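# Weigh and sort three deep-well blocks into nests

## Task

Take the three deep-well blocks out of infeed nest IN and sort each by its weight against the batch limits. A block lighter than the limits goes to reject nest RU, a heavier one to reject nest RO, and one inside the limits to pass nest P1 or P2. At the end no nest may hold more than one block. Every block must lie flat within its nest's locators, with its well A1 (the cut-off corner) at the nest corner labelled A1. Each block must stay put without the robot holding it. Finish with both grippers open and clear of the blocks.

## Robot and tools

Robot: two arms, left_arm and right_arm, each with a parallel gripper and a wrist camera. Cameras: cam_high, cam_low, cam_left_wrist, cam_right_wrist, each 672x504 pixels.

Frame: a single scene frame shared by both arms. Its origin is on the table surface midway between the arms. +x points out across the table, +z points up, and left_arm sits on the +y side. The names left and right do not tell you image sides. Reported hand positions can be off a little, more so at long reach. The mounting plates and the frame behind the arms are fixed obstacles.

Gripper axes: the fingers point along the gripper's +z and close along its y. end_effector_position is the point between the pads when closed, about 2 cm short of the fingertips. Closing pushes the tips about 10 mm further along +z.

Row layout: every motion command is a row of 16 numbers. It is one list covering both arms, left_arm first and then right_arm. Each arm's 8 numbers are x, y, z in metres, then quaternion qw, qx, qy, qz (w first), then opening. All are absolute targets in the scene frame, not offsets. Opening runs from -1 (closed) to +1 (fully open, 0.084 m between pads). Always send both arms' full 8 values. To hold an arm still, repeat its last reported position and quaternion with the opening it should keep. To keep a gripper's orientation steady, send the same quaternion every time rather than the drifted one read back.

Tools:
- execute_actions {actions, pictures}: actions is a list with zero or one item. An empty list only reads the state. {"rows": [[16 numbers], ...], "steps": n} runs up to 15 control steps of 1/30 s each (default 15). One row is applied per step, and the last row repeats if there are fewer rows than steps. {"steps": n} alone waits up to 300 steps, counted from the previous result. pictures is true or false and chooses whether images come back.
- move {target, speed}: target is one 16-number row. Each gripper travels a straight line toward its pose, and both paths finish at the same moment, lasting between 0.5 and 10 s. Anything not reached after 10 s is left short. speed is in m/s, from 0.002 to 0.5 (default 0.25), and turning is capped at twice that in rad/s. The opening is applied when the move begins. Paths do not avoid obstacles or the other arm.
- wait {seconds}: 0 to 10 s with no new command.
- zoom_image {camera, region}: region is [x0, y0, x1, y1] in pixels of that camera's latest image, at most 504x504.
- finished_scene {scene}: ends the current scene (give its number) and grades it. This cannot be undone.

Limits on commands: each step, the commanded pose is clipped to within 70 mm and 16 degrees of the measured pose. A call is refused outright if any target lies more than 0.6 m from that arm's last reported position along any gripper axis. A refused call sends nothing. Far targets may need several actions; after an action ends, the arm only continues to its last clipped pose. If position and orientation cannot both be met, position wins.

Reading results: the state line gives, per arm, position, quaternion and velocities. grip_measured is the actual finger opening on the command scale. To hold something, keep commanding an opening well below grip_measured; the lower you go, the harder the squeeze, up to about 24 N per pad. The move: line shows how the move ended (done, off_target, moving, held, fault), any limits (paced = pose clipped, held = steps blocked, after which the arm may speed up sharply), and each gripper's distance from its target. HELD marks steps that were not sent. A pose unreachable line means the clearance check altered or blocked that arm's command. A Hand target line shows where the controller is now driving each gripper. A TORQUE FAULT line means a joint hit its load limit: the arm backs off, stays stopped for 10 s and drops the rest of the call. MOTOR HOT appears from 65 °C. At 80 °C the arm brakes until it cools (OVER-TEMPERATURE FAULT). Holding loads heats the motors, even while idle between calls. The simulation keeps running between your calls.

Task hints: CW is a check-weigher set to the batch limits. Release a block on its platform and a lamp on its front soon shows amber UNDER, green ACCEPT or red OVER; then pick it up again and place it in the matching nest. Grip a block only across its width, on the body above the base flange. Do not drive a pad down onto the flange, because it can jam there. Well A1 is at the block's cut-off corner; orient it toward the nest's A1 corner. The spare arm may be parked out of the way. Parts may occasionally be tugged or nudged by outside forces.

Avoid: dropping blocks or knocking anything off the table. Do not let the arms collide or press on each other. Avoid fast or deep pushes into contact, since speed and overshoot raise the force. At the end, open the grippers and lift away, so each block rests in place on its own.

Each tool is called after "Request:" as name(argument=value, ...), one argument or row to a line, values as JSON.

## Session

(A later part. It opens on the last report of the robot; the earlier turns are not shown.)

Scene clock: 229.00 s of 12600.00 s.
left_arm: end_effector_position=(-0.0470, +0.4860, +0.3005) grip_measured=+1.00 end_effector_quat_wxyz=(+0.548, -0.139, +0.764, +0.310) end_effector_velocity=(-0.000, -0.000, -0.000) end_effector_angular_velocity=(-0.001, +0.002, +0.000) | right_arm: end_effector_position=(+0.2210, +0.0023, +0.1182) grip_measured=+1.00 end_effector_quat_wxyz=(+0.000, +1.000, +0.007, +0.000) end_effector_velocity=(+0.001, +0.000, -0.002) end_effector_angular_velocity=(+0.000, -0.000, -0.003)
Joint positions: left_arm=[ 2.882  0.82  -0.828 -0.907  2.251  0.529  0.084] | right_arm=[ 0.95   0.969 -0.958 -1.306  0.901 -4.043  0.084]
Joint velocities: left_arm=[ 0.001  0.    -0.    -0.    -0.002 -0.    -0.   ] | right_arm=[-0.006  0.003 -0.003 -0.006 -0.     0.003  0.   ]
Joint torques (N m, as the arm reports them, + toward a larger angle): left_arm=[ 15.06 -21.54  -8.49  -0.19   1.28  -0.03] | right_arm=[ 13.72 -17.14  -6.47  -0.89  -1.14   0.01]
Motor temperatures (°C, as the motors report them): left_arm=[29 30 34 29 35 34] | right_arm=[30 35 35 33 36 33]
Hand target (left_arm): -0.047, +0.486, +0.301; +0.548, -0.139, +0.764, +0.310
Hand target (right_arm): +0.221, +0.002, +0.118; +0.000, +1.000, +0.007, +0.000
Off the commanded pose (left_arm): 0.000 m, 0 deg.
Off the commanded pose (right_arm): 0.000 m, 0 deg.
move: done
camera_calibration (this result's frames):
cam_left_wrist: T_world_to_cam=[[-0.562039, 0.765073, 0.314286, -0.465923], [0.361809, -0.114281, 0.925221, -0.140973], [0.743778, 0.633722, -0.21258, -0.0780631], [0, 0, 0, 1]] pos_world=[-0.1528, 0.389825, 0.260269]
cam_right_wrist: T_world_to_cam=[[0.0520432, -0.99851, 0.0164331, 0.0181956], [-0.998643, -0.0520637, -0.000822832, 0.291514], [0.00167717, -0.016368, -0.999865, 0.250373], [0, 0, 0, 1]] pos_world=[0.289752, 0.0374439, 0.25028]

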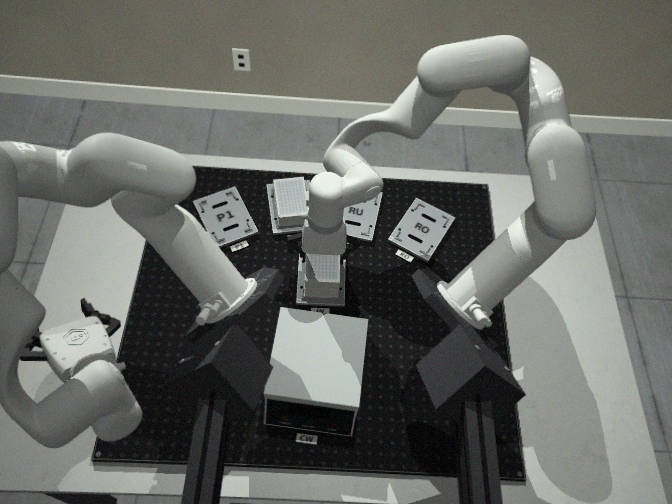

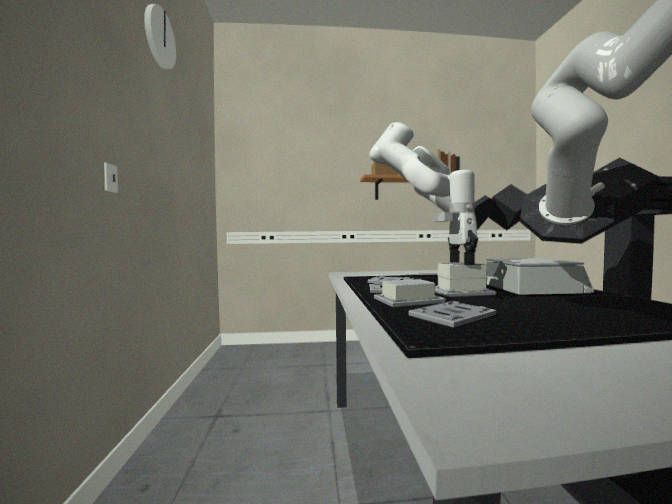

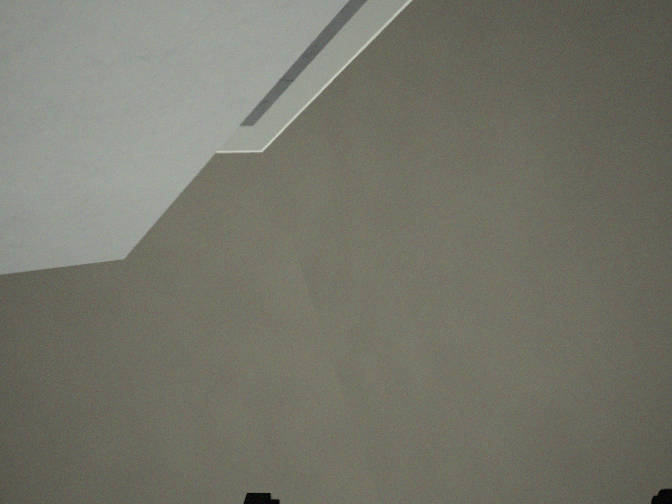

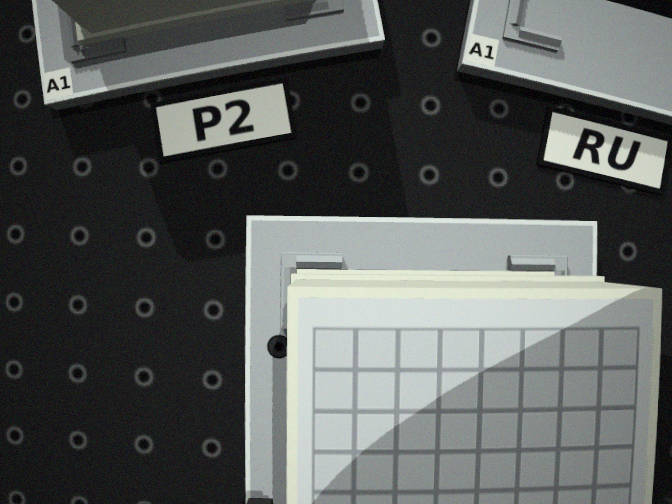

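Request:
move(
  target=[-0.047,0.486,0.3005,0.548,-0.139,0.764,0.31,1,0.221,0.0020,0.088,0,1,0.007,0,1],
  speed=0.015,
)

Request:
move(
  target=[-0.047,0.486,0.3005,0.548,-0.139,0.764,0.31,1,0.221,0.0020,0.088,0,1,0.007,0,0.3],
  speed=0.015,
)

Request:
move(
  target=[-0.047,0.486,0.3005,0.548,-0.139,0.764,0.31,1,0.221,0.0020,0.16,0,1,0.007,0,0.3],
  speed=0.05,
)

Request:
move(
  target=[-0.047,0.486,0.3005,0.548,-0.139,0.764,0.31,1,-0.02,0.011,0.152,0,1,0.007,0,0.3],
  speed=0.12,
)

Request:
move(
  target=[-0.047,0.486,0.3005,0.548,-0.139,0.764,0.31,1,-0.02,0.011,0.1375,0,1,0.007,0,0.3],
  speed=0.007,
)

Request:
move(
  target=[-0.047,0.486,0.3005,0.548,-0.139,0.764,0.31,1,-0.02,0.011,0.1375,0,1,0.007,0,1],
  speed=0.007,
)

Request:
wait(
  seconds=2,
)

Scene clock: 258.17 s of 12600.00 s.
left_arm: end_effector_position=(-0.0470, +0.4860, +0.3005) grip_measured=+1.00 end_effector_quat_wxyz=(+0.548, -0.139, +0.764, +0.310) end_effector_velocity=(+0.000, -0.000, -0.000) end_effector_angular_velocity=(-0.000, +0.000, -0.000) | right_arm: end_effector_position=(+0.2211, +0.0020, +0.0881) grip_measured=+1.00 end_effector_quat_wxyz=(+0.000, +1.000, +0.007, +0.000) end_effector_velocity=(+0.001, +0.001, -0.001) end_effector_angular_velocity=(+0.001, -0.001, -0.002)
Joint positions: left_arm=[ 2.882  0.82  -0.828 -0.907  2.251  0.529  0.084] | right_arm=[ 0.879  1.03  -0.991 -1.398  0.896 -4.006  0.084]
Joint velocities: left_arm=[-0.     0.     0.     0.    -0.001  0.    -0.   ] | right_arm=[-0.002  0.003 -0.003 -0.004  0.     0.003  0.   ]
Joint torques (N m, as the arm reports them, + toward a larger angle): left_arm=[ 14.89 -21.61  -8.58   0.04   1.31   0.01] | right_arm=[ 12.76 -17.38  -5.46  -0.8   -1.07   0.01]
Motor temperatures (°C, as the motors report them): left_arm=[29 30 34 29 35 34] | right_arm=[30 35 35 33 35 33]
Hand target (left_arm): -0.047, +0.486, +0.300; +0.548, -0.139, +0.764, +0.310
Hand target (right_arm): +0.221, +0.002, +0.088; +0.000, +1.000, +0.007, +0.000
Off the commanded pose (left_arm): 0.000 m, 0 deg.
Off the commanded pose (right_arm): 0.000 m, 0 deg.
After step 90, 23.87 s passed at rest.
move: done
camera_calibration (this result's frames):
cam_left_wrist: T_world_to_cam=[[-0.562039, 0.765073, 0.314286, -0.465923], [0.361809, -0.114281, 0.925221, -0.140973], [0.743778, 0.633722, -0.21258, -0.0780633], [0, 0, 0, 1]] pos_world=[-0.1528, 0.389825, 0.260269]
cam_right_wrist: T_world_to_cam=[[0.0520216, -0.99851, 0.0164752, 0.0183693], [-0.998644, -0.0520437, -0.000913481, 0.291513], [0.00176955, -0.0164054, -0.999864, 0.220268], [0, 0, 0, 1]] pos_world=[0.289772, 0.0371269, 0.220202]

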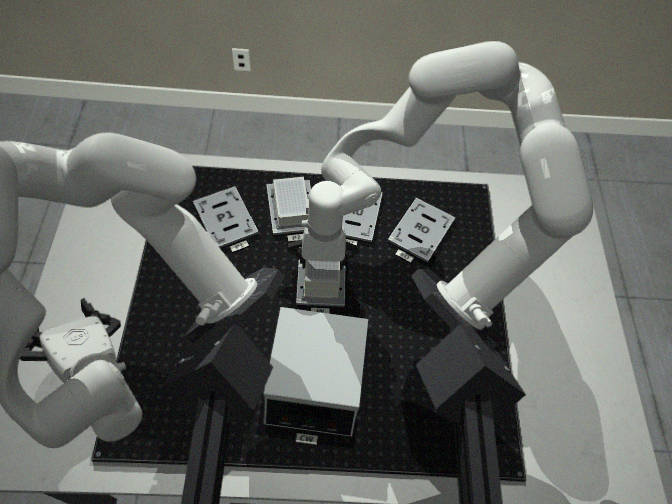

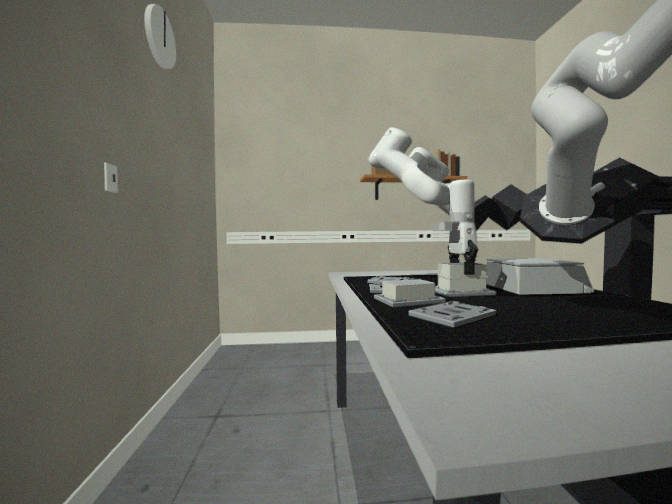

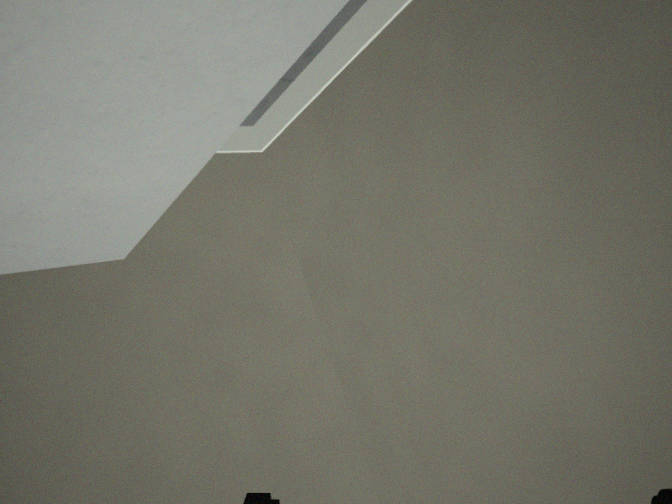

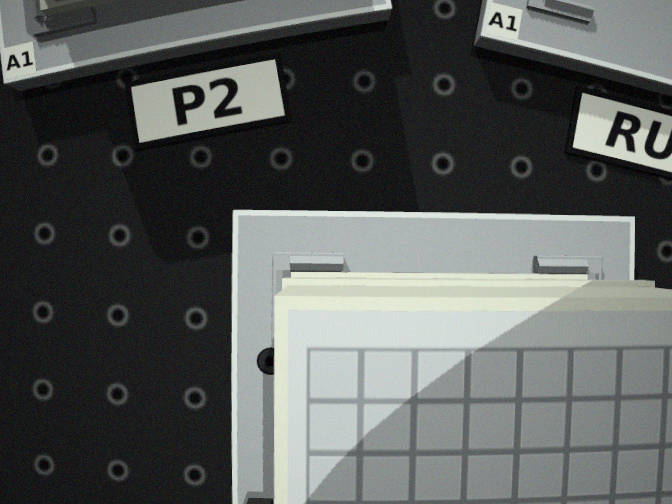

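Scene clock: 258.87 s of 12600.00 s.
left_arm: end_effector_position=(-0.0470, +0.4860, +0.3005) grip_measured=+1.00 end_effector_quat_wxyz=(+0.548, -0.139, +0.764, +0.310) end_effector_velocity=(+0.000, +0.000, +0.000) end_effector_angular_velocity=(+0.001, -0.001, -0.000) | right_arm: end_effector_position=(+0.2211, +0.0021, +0.0881) grip_measured=+0.96 end_effector_quat_wxyz=(-0.000, +1.000, +0.007, +0.000) end_effector_velocity=(+0.000, -0.000, -0.000) end_effector_angular_velocity=(-0.000, +0.000, -0.001)
Joint positions: left_arm=[ 2.882  0.82  -0.828 -0.907  2.251  0.529  0.084] | right_arm=[ 0.879  1.03  -0.991 -1.398  0.896 -4.006  0.083]
Joint velocities: left_arm=[-0.001 -0.     0.     0.     0.001  0.     0.   ] | right_arm=[-0.001  0.    -0.    -0.001 -0.     0.001  0.   ]
Joint torques (N m, as the arm reports them, + toward a larger angle): left_arm=[ 14.51 -21.47  -8.75  -0.18   1.22   0.08] | right_arm=[ 13.4  -15.62  -5.29  -0.64  -1.27   0.1 ]
Motor temperatures (°C, as the motors report them): left_arm=[29 30 34 29 35 34] | right_arm=[30 35 35 33 35 33]
Hand target (left_arm): -0.047, +0.486, +0.300; +0.548, -0.139, +0.764, +0.310
Hand target (right_arm): +0.221, +0.002, +0.088; -0.000, +1.000, +0.007, +0.000
Off the commanded pose (left_arm): 0.000 m, 0 deg.
Off the commanded pose (right_arm): 0.000 m, 0 deg.
move: done
camera_calibration (this result's frames):
cam_left_wrist: T_world_to_cam=[[-0.562039, 0.765073, 0.314286, -0.465923], [0.361809, -0.114281, 0.925221, -0.140973], [0.743778, 0.633722, -0.21258, -0.0780631], [0, 0, 0, 1]] pos_world=[-0.1528, 0.389825, 0.260269]
cam_right_wrist: T_world_to_cam=[[0.0519465, -0.998518, 0.0162553, 0.0184784], [-0.998648, -0.0519684, -0.000925091, 0.291553], [0.00176848, -0.0161853, -0.999867, 0.220286], [0, 0, 0, 1]] pos_world=[0.28981, 0.0371679, 0.220226]

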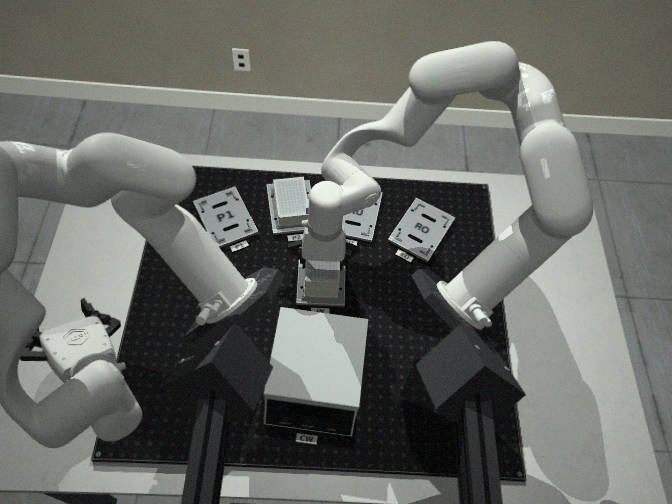

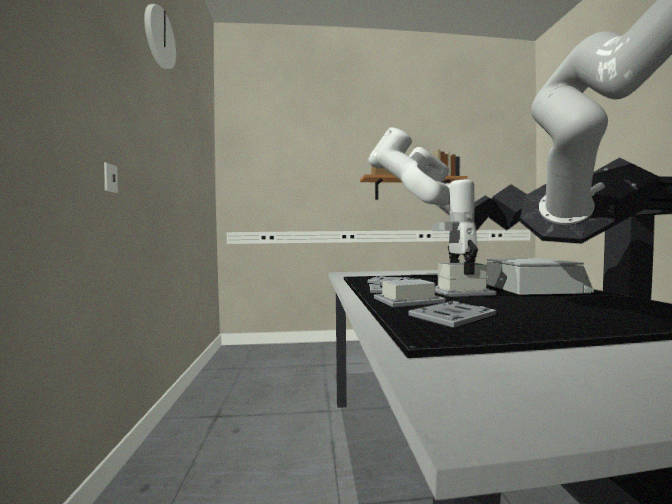

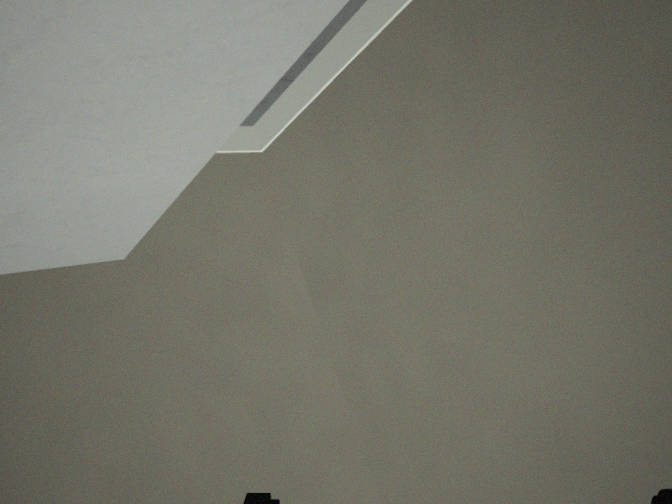

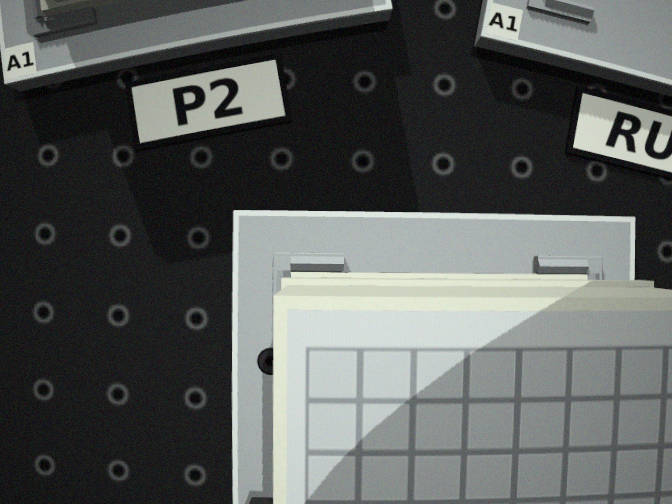

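Scene clock: 260.70 s of 12600.00 s.
left_arm: end_effector_position=(-0.0470, +0.4860, +0.3005) grip_measured=+1.00 end_effector_quat_wxyz=(+0.548, -0.139, +0.764, +0.310) end_effector_velocity=(+0.000, +0.000, -0.001) end_effector_angular_velocity=(-0.002, -0.002, -0.002) | right_arm: end_effector_position=(+0.2207, +0.0019, +0.1599) grip_measured=+0.96 end_effector_quat_wxyz=(+0.000, +1.000, +0.007, -0.000) end_effector_velocity=(-0.000, -0.000, +0.002) end_effector_angular_velocity=(-0.002, +0.001, +0.001)
Joint positions: left_arm=[ 2.882  0.82  -0.828 -0.907  2.251  0.529  0.084] | right_arm=[ 1.045  0.884 -0.922 -1.174  0.918 -4.101  0.083]
Joint velocities: left_arm=[-0.003 -0.    -0.     0.    -0.    -0.001 -0.   ] | right_arm=[ 0.005 -0.003  0.001  0.008  0.002 -0.004 -0.   ]
Joint torques (N m, as the arm reports them, + toward a larger angle): left_arm=[ 14.85 -21.56  -8.59  -0.27   1.03   0.05] | right_arm=[ 12.98 -17.48  -8.43  -0.65  -1.36   0.06]
Motor temperatures (°C, as the motors report them): left_arm=[29 30 34 29 35 34] | right_arm=[30 35 35 33 35 33]
Hand target (left_arm): -0.047, +0.486, +0.301; +0.548, -0.139, +0.764, +0.310
Hand target (right_arm): +0.221, +0.002, +0.160; -0.000, +1.000, +0.007, -0.000
Off the commanded pose (left_arm): 0.000 m, 0 deg.
Off the commanded pose (right_arm): 0.000 m, 0 deg.
move: done
camera_calibration (this result's frames):
cam_left_wrist: T_world_to_cam=[[-0.562039, 0.765073, 0.314286, -0.465923], [0.361809, -0.114281, 0.925221, -0.140973], [0.743778, 0.633722, -0.21258, -0.0780631], [0, 0, 0, 1]] pos_world=[-0.1528, 0.389825, 0.260269]
cam_right_wrist: T_world_to_cam=[[0.0522496, -0.998498, 0.0165005, 0.0170795], [-0.998634, -0.0522596, -0.000172697, 0.291137], [0.00103475, -0.0164689, -0.999864, 0.292243], [0, 0, 0, 1]] pos_world=[0.289544, 0.0370814, 0.291972]

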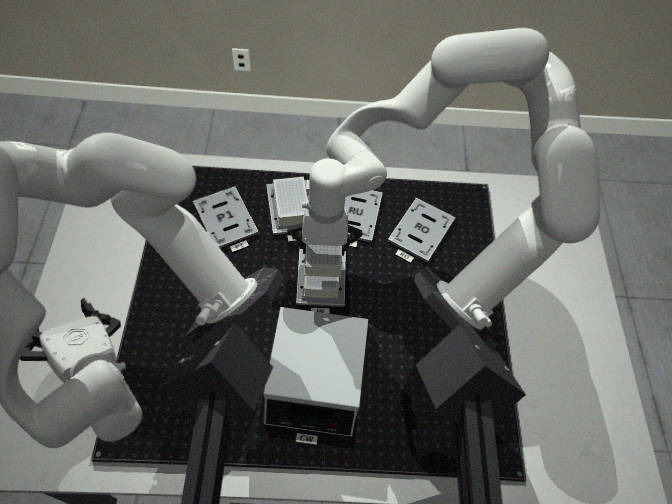

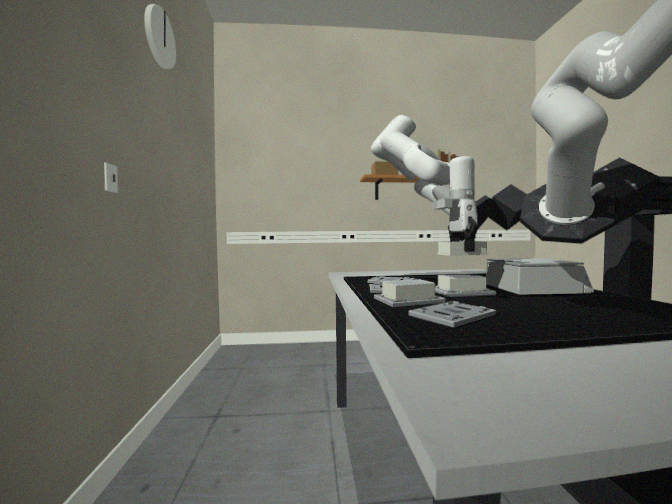

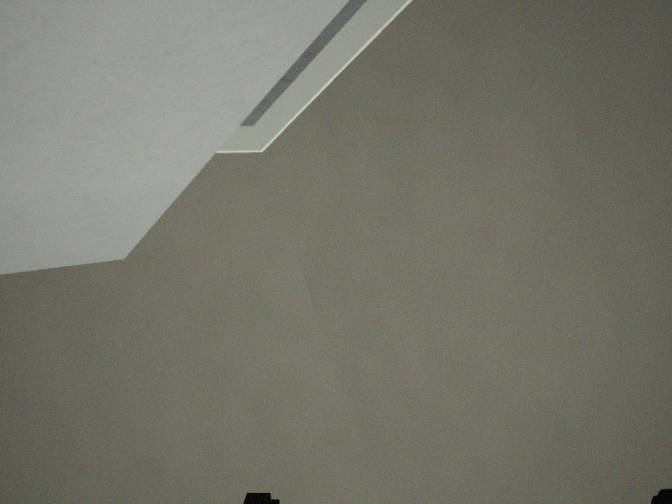

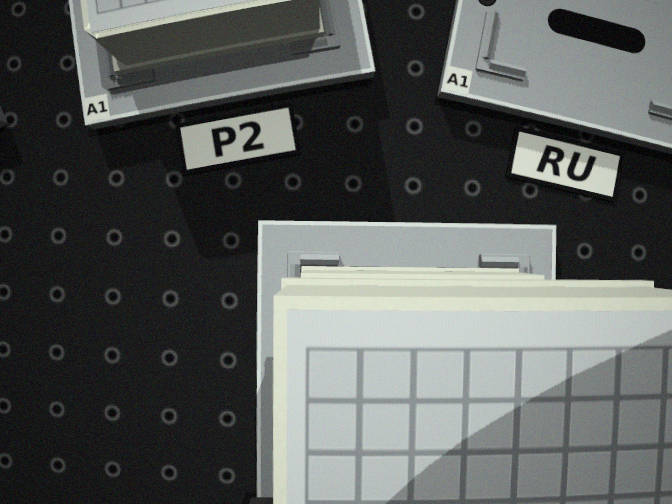

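Scene clock: 263.23 s of 12600.00 s.
left_arm: end_effector_position=(-0.0470, +0.4860, +0.3005) grip_measured=+1.00 end_effector_quat_wxyz=(+0.548, -0.139, +0.764, +0.310) end_effector_velocity=(-0.000, +0.000, -0.000) end_effector_angular_velocity=(-0.000, +0.002, +0.000) | right_arm: end_effector_position=(-0.0205, +0.0118, +0.1525) grip_measured=+0.96 end_effector_quat_wxyz=(-0.001, +1.000, +0.007, -0.001) end_effector_velocity=(-0.001, -0.001, -0.000) end_effector_angular_velocity=(-0.003, -0.006, +0.005)
Joint positions: left_arm=[ 2.882  0.82  -0.828 -0.907  2.251  0.529  0.084] | right_arm=[ 1.609  1.315 -1.039 -0.818  0.694 -3.8    0.083]
Joint velocities: left_arm=[ 0.001 -0.    -0.001 -0.001 -0.001 -0.    -0.   ] | right_arm=[ 0.01   0.004 -0.003  0.009  0.004 -0.005 -0.   ]
Joint torques (N m, as the arm reports them, + toward a larger angle): left_arm=[ 14.63 -21.68  -8.54  -0.31   1.38   0.09] | right_arm=[  6.25 -25.01 -11.71  -0.8   -1.37  -0.1 ]
Motor temperatures (°C, as the motors report them): left_arm=[29 30 34 29 35 34] | right_arm=[30 35 35 33 35 33]
Hand target (left_arm): -0.047, +0.486, +0.301; +0.548, -0.139, +0.764, +0.310
Hand target (right_arm): -0.021, +0.012, +0.152; -0.001, +1.000, +0.008, -0.001
Off the commanded pose (left_arm): 0.000 m, 0 deg.
Off the commanded pose (right_arm): 0.001 m, 0 deg.
move: done
camera_calibration (this result's frames):
cam_left_wrist: T_world_to_cam=[[-0.562039, 0.765073, 0.314286, -0.465923], [0.361809, -0.114281, 0.925221, -0.140973], [0.743778, 0.633722, -0.21258, -0.0780632], [0, 0, 0, 1]] pos_world=[-0.1528, 0.389825, 0.260269]
cam_right_wrist: T_world_to_cam=[[0.0527556, -0.998498, 0.0147606, 0.0399487], [-0.998607, -0.052754, 0.000499645, 0.0505982], [0.000279784, -0.0147664, -0.999891, 0.285195], [0, 0, 0, 1]] pos_world=[0.0483405, 0.0467692, 0.284549]

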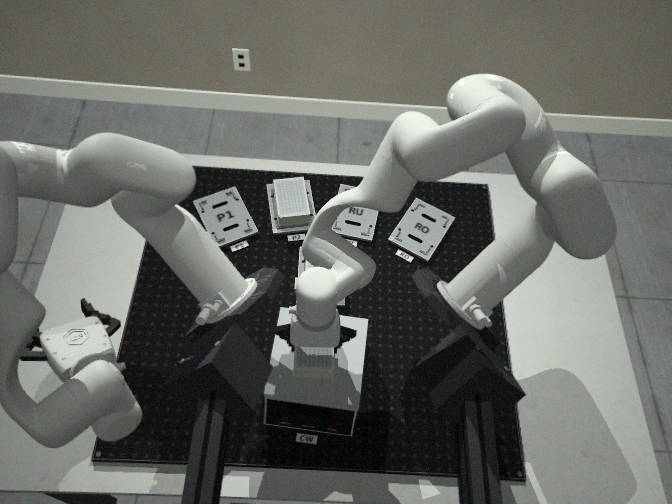

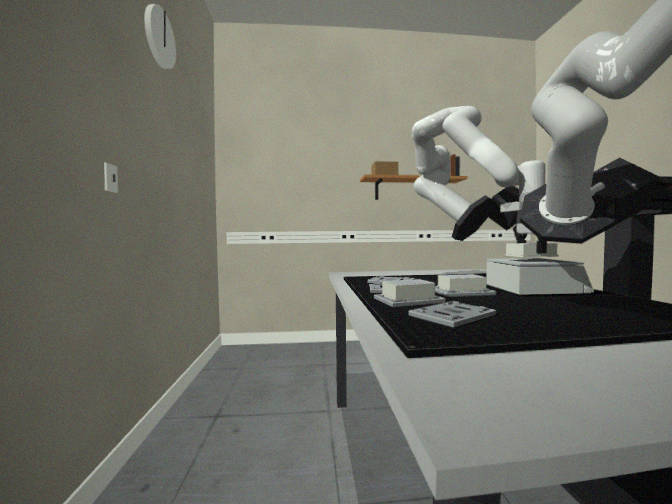

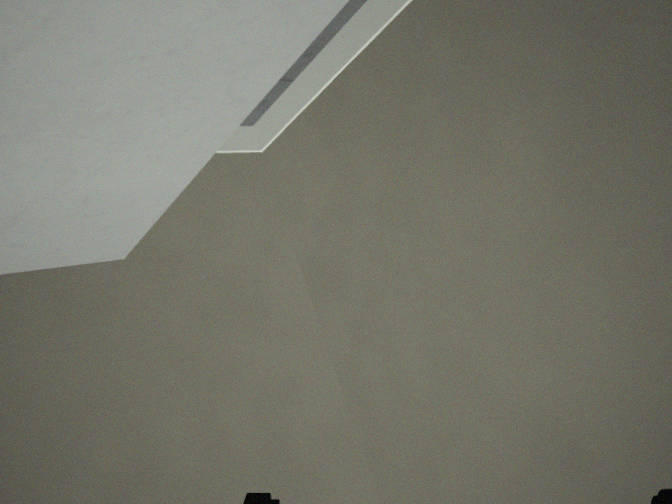

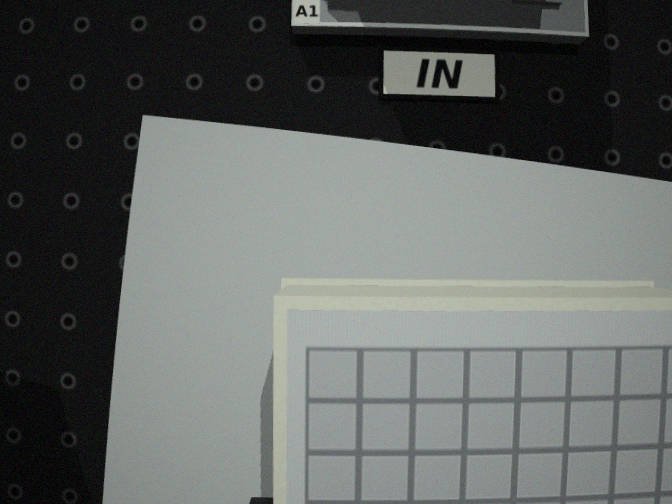

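Scene clock: 265.60 s of 12600.00 s.
left_arm: end_effector_position=(-0.0470, +0.4860, +0.3005) grip_measured=+1.00 end_effector_quat_wxyz=(+0.548, -0.139, +0.764, +0.310) end_effector_velocity=(+0.000, +0.000, +0.000) end_effector_angular_velocity=(+0.001, -0.002, +0.001) | right_arm: end_effector_position=(-0.0200, +0.0110, +0.1376) grip_measured=+0.96 end_effector_quat_wxyz=(+0.000, +1.000, +0.007, +0.000) end_effector_velocity=(+0.000, +0.000, -0.001) end_effector_angular_velocity=(+0.001, -0.001, -0.001)
Joint positions: left_arm=[ 2.882  0.82  -0.828 -0.907  2.251  0.529  0.084] | right_arm=[ 1.575  1.349 -1.05  -0.878  0.688 -3.764  0.083]
Joint velocities: left_arm=[-0.001  0.     0.    -0.001  0.002  0.    -0.   ] | right_arm=[-0.003  0.003 -0.002 -0.007 -0.001  0.005 -0.   ]
Joint torques (N m, as the arm reports them, + toward a larger angle): left_arm=[ 14.56 -21.33  -8.7   -0.29   1.22   0.07] | right_arm=[  6.78 -24.98 -11.09  -0.32  -1.16   0.03]
Motor temperatures (°C, as the motors report them): left_arm=[29 30 34 29 35 34] | right_arm=[30 35 35 33 35 33]
Hand target (left_arm): -0.047, +0.486, +0.300; +0.548, -0.139, +0.764, +0.310
Hand target (right_arm): -0.020, +0.011, +0.137; -0.000, +1.000, +0.007, +0.000
Off the commanded pose (left_arm): 0.000 m, 0 deg.
Off the commanded pose (right_arm): 0.000 m, 0 deg.
move: done
camera_calibration (this result's frames):
cam_left_wrist: T_world_to_cam=[[-0.562039, 0.765073, 0.314286, -0.465923], [0.361809, -0.114281, 0.925221, -0.140973], [0.743778, 0.633722, -0.21258, -0.078063], [0, 0, 0, 1]] pos_world=[-0.1528, 0.389825, 0.260269]
cam_right_wrist: T_world_to_cam=[[0.0520389, -0.99851, 0.0164276, 0.0391146], [-0.998644, -0.0520595, -0.000832873, 0.0513037], [0.00168684, -0.0163619, -0.999865, 0.270346], [0, 0, 0, 1]] pos_world=[0.0487426, 0.0461505, 0.26971]

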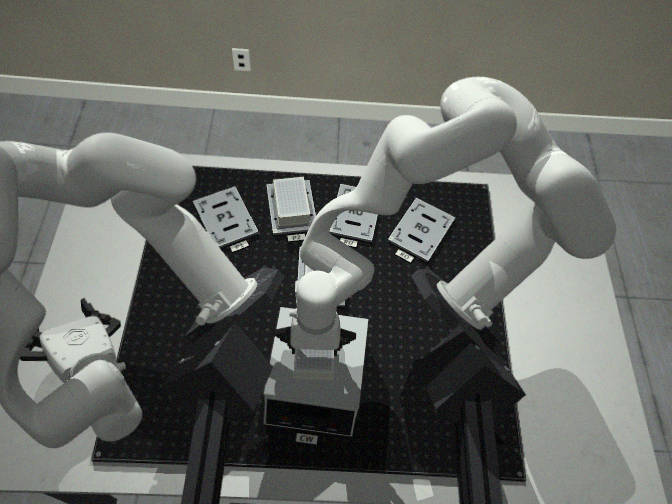

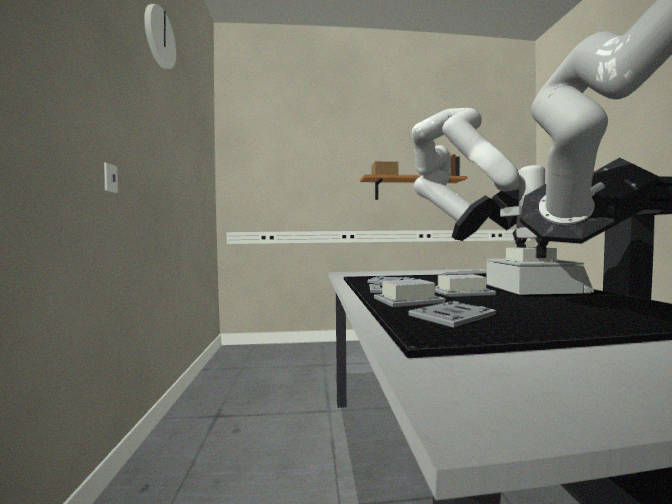

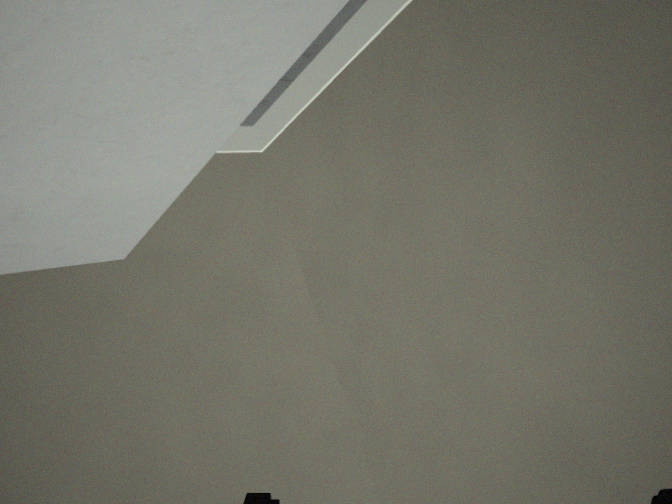

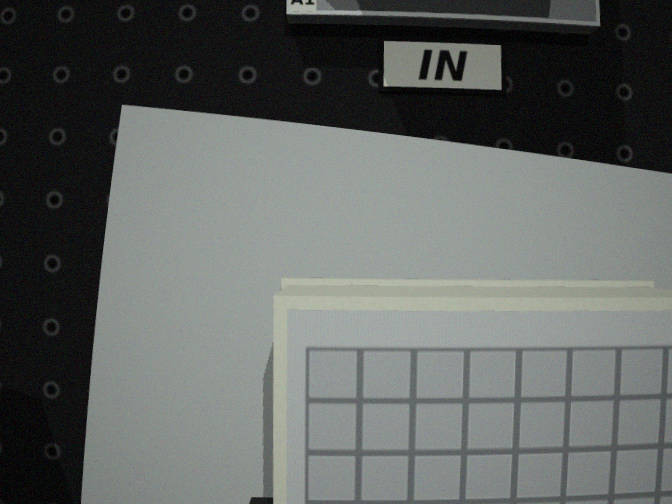

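Scene clock: 266.30 s of 12600.00 s.
left_arm: end_effector_position=(-0.0470, +0.4860, +0.3005) grip_measured=+1.00 end_effector_quat_wxyz=(+0.548, -0.139, +0.764, +0.310) end_effector_velocity=(+0.000, -0.000, -0.000) end_effector_angular_velocity=(-0.002, -0.001, -0.001) | right_arm: end_effector_position=(-0.0200, +0.0110, +0.1375) grip_measured=+1.00 end_effector_quat_wxyz=(-0.000, +1.000, +0.007, -0.000) end_effector_velocity=(+0.000, -0.000, -0.000) end_effector_angular_velocity=(-0.000, -0.002, -0.000)
Joint positions: left_arm=[ 2.882  0.82  -0.828 -0.907  2.251  0.529  0.084] | right_arm=[ 1.575  1.349 -1.05  -0.879  0.688 -3.763  0.084]
Joint velocities: left_arm=[-0.001 -0.     0.     0.    -0.001 -0.001  0.   ] | right_arm=[-0.     0.    -0.    -0.001  0.001  0.001  0.   ]
Joint torques (N m, as the arm reports them, + toward a larger angle): left_arm=[ 14.72 -21.8   -8.54  -0.15   1.16   0.05] | right_arm=[  6.68 -24.85 -10.83  -0.22  -1.4   -0.15]
Motor temperatures (°C, as the motors report them): left_arm=[29 30 34 29 35 34] | right_arm=[30 35 35 33 35 33]
Hand target (left_arm): -0.047, +0.486, +0.301; +0.548, -0.139, +0.764, +0.310
Hand target (right_arm): -0.020, +0.011, +0.137; -0.000, +1.000, +0.007, +0.000
Off the commanded pose (left_arm): 0.000 m, 0 deg.
Off the commanded pose (right_arm): 0.000 m, 0 deg.
move: done
camera_calibration (this result's frames):
cam_left_wrist: T_world_to_cam=[[-0.562039, 0.765073, 0.314286, -0.465923], [0.361809, -0.114281, 0.925221, -0.140973], [0.743779, 0.633722, -0.21258, -0.0780632], [0, 0, 0, 1]] pos_world=[-0.1528, 0.389825, 0.260269]
cam_right_wrist: T_world_to_cam=[[0.0520177, -0.998513, 0.0163167, 0.0391554], [-0.998645, -0.0520366, -0.000734362, 0.0512721], [0.00158233, -0.0162564, -0.999867, 0.270292], [0, 0, 0, 1]] pos_world=[0.0487381, 0.0461592, 0.269655]

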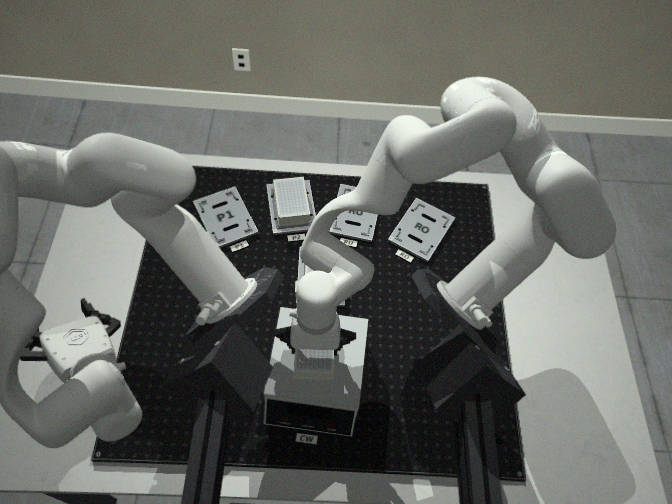

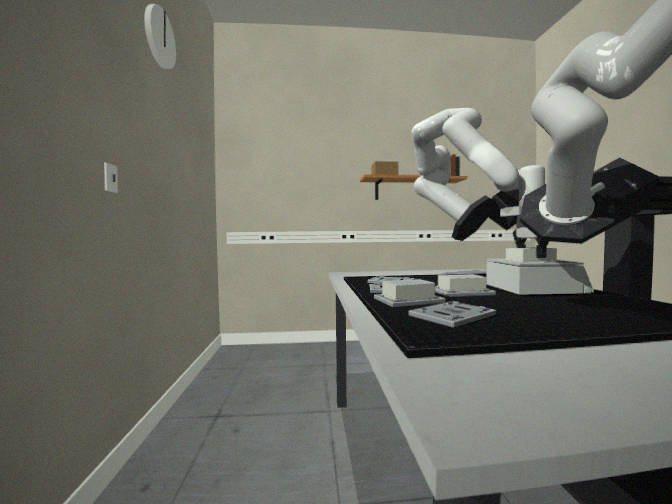

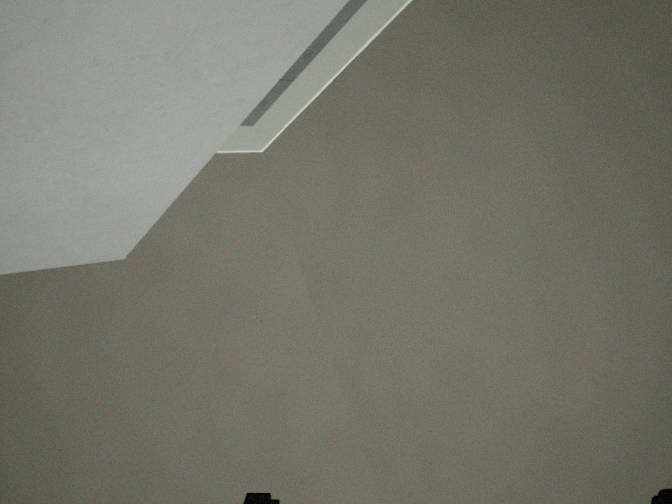

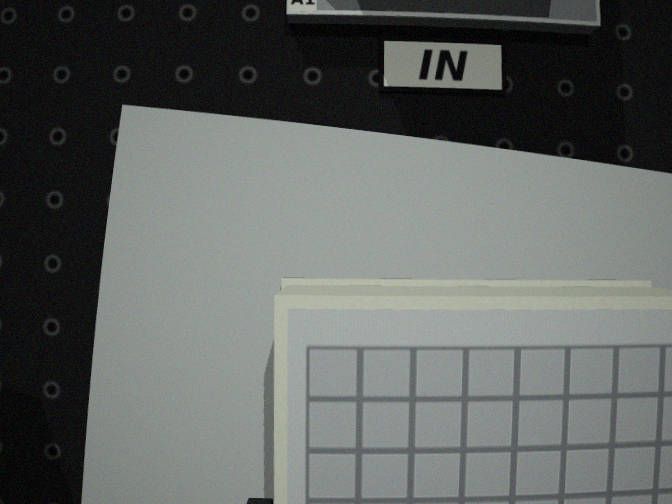

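Scene clock: 268.30 s of 12600.00 s.
left_arm: end_effector_position=(-0.0470, +0.4860, +0.3005) grip_measured=+1.00 end_effector_quat_wxyz=(+0.548, -0.139, +0.764, +0.310) end_effector_velocity=(-0.000, -0.000, -0.000) end_effector_angular_velocity=(-0.000, +0.002, +0.000) | right_arm: end_effector_position=(-0.0200, +0.0110, +0.1375) grip_measured=+1.00 end_effector_quat_wxyz=(-0.000, +1.000, +0.007, +0.000) end_effector_velocity=(+0.000, -0.000, -0.000) end_effector_angular_velocity=(-0.001, -0.000, -0.001)
Joint positions: left_arm=[ 2.882  0.82  -0.828 -0.907  2.251  0.529  0.084] | right_arm=[ 1.575  1.349 -1.05  -0.879  0.688 -3.763  0.084]
Joint velocities: left_arm=[ 0.001  0.     0.    -0.    -0.002  0.    -0.   ] | right_arm=[ 0.     0.    -0.     0.001  0.001 -0.     0.   ]
Joint torques (N m, as the arm reports them, + toward a larger angle): left_arm=[ 14.82 -21.37  -8.55  -0.18   1.19   0.13] | right_arm=[  6.17 -24.4  -10.34  -0.81  -1.23  -0.27]
Motor temperatures (°C, as the motors report them): left_arm=[29 30 34 29 35 34] | right_arm=[30 35 35 33 35 33]
Hand target (left_arm): -0.047, +0.486, +0.301; +0.548, -0.139, +0.764, +0.310
Hand target (right_arm): -0.020, +0.011, +0.137; -0.000, +1.000, +0.007, +0.000
Off the commanded pose (left_arm): 0.000 m, 0 deg.
Off the commanded pose (right_arm): 0.000 m, 0 deg.
Steps of this call (steps 1 to 60: nothing new was sent). Readings (end_effector_position):
1: left_arm (-0.0470, +0.4860, +0.3005) | right_arm (-0.0200, +0.0110, +0.1375)
2: left_arm (-0.0470, +0.4860, +0.3005) | right_arm (-0.0200, +0.0110, +0.1375)
4: left_arm (-0.0470, +0.4860, +0.3005) | right_arm (-0.0200, +0.0110, +0.1375)
8: left_arm (-0.0470, +0.4860, +0.3005) | right_arm (-0.0200, +0.0110, +0.1375)
60: the state above
camera_calibration (this result's frames):
cam_left_wrist: T_world_to_cam=[[-0.562039, 0.765073, 0.314286, -0.465923], [0.361809, -0.114281, 0.925221, -0.140973], [0.743778, 0.633722, -0.21258, -0.0780632], [0, 0, 0, 1]] pos_world=[-0.1528, 0.389825, 0.260269]
cam_right_wrist: T_world_to_cam=[[0.0520499, -0.99851, 0.0164056, 0.0391058], [-0.998643, -0.0520692, -0.000748013, 0.0512671], [0.00160112, -0.0163444, -0.999865, 0.270257], [0, 0, 0, 1]] pos_world=[0.0487294, 0.0461341, 0.269618]

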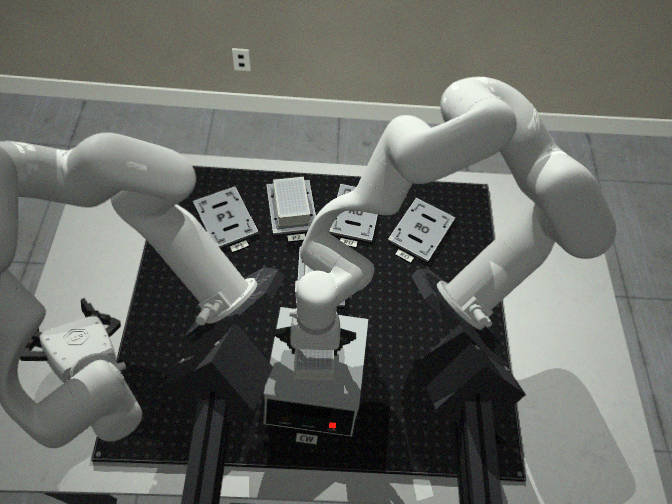

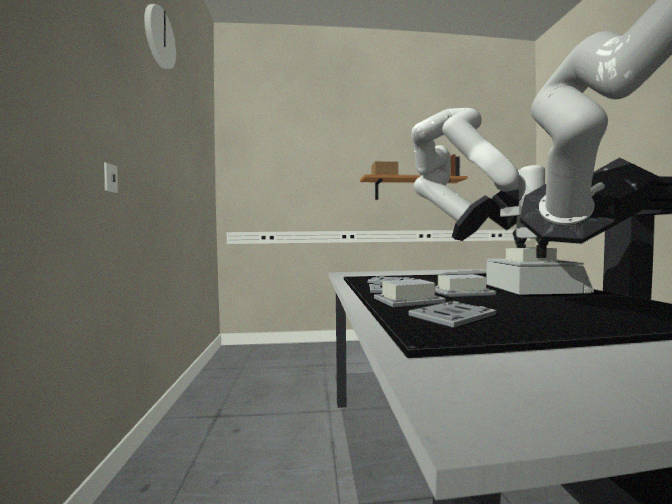

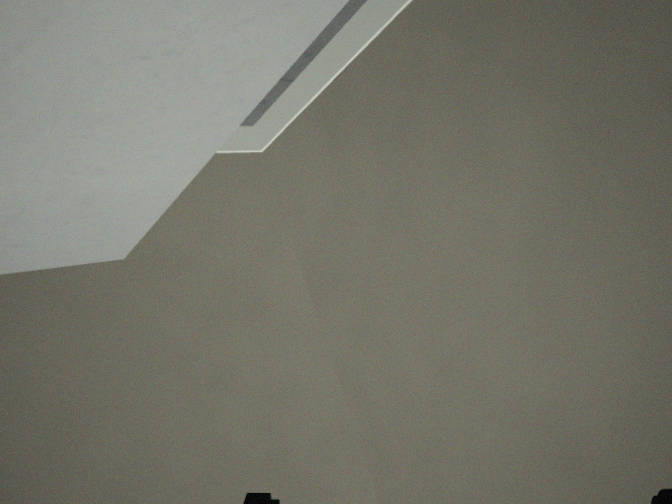

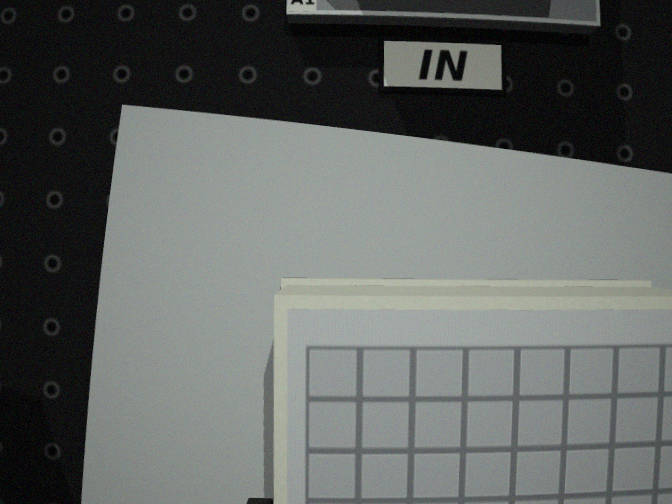

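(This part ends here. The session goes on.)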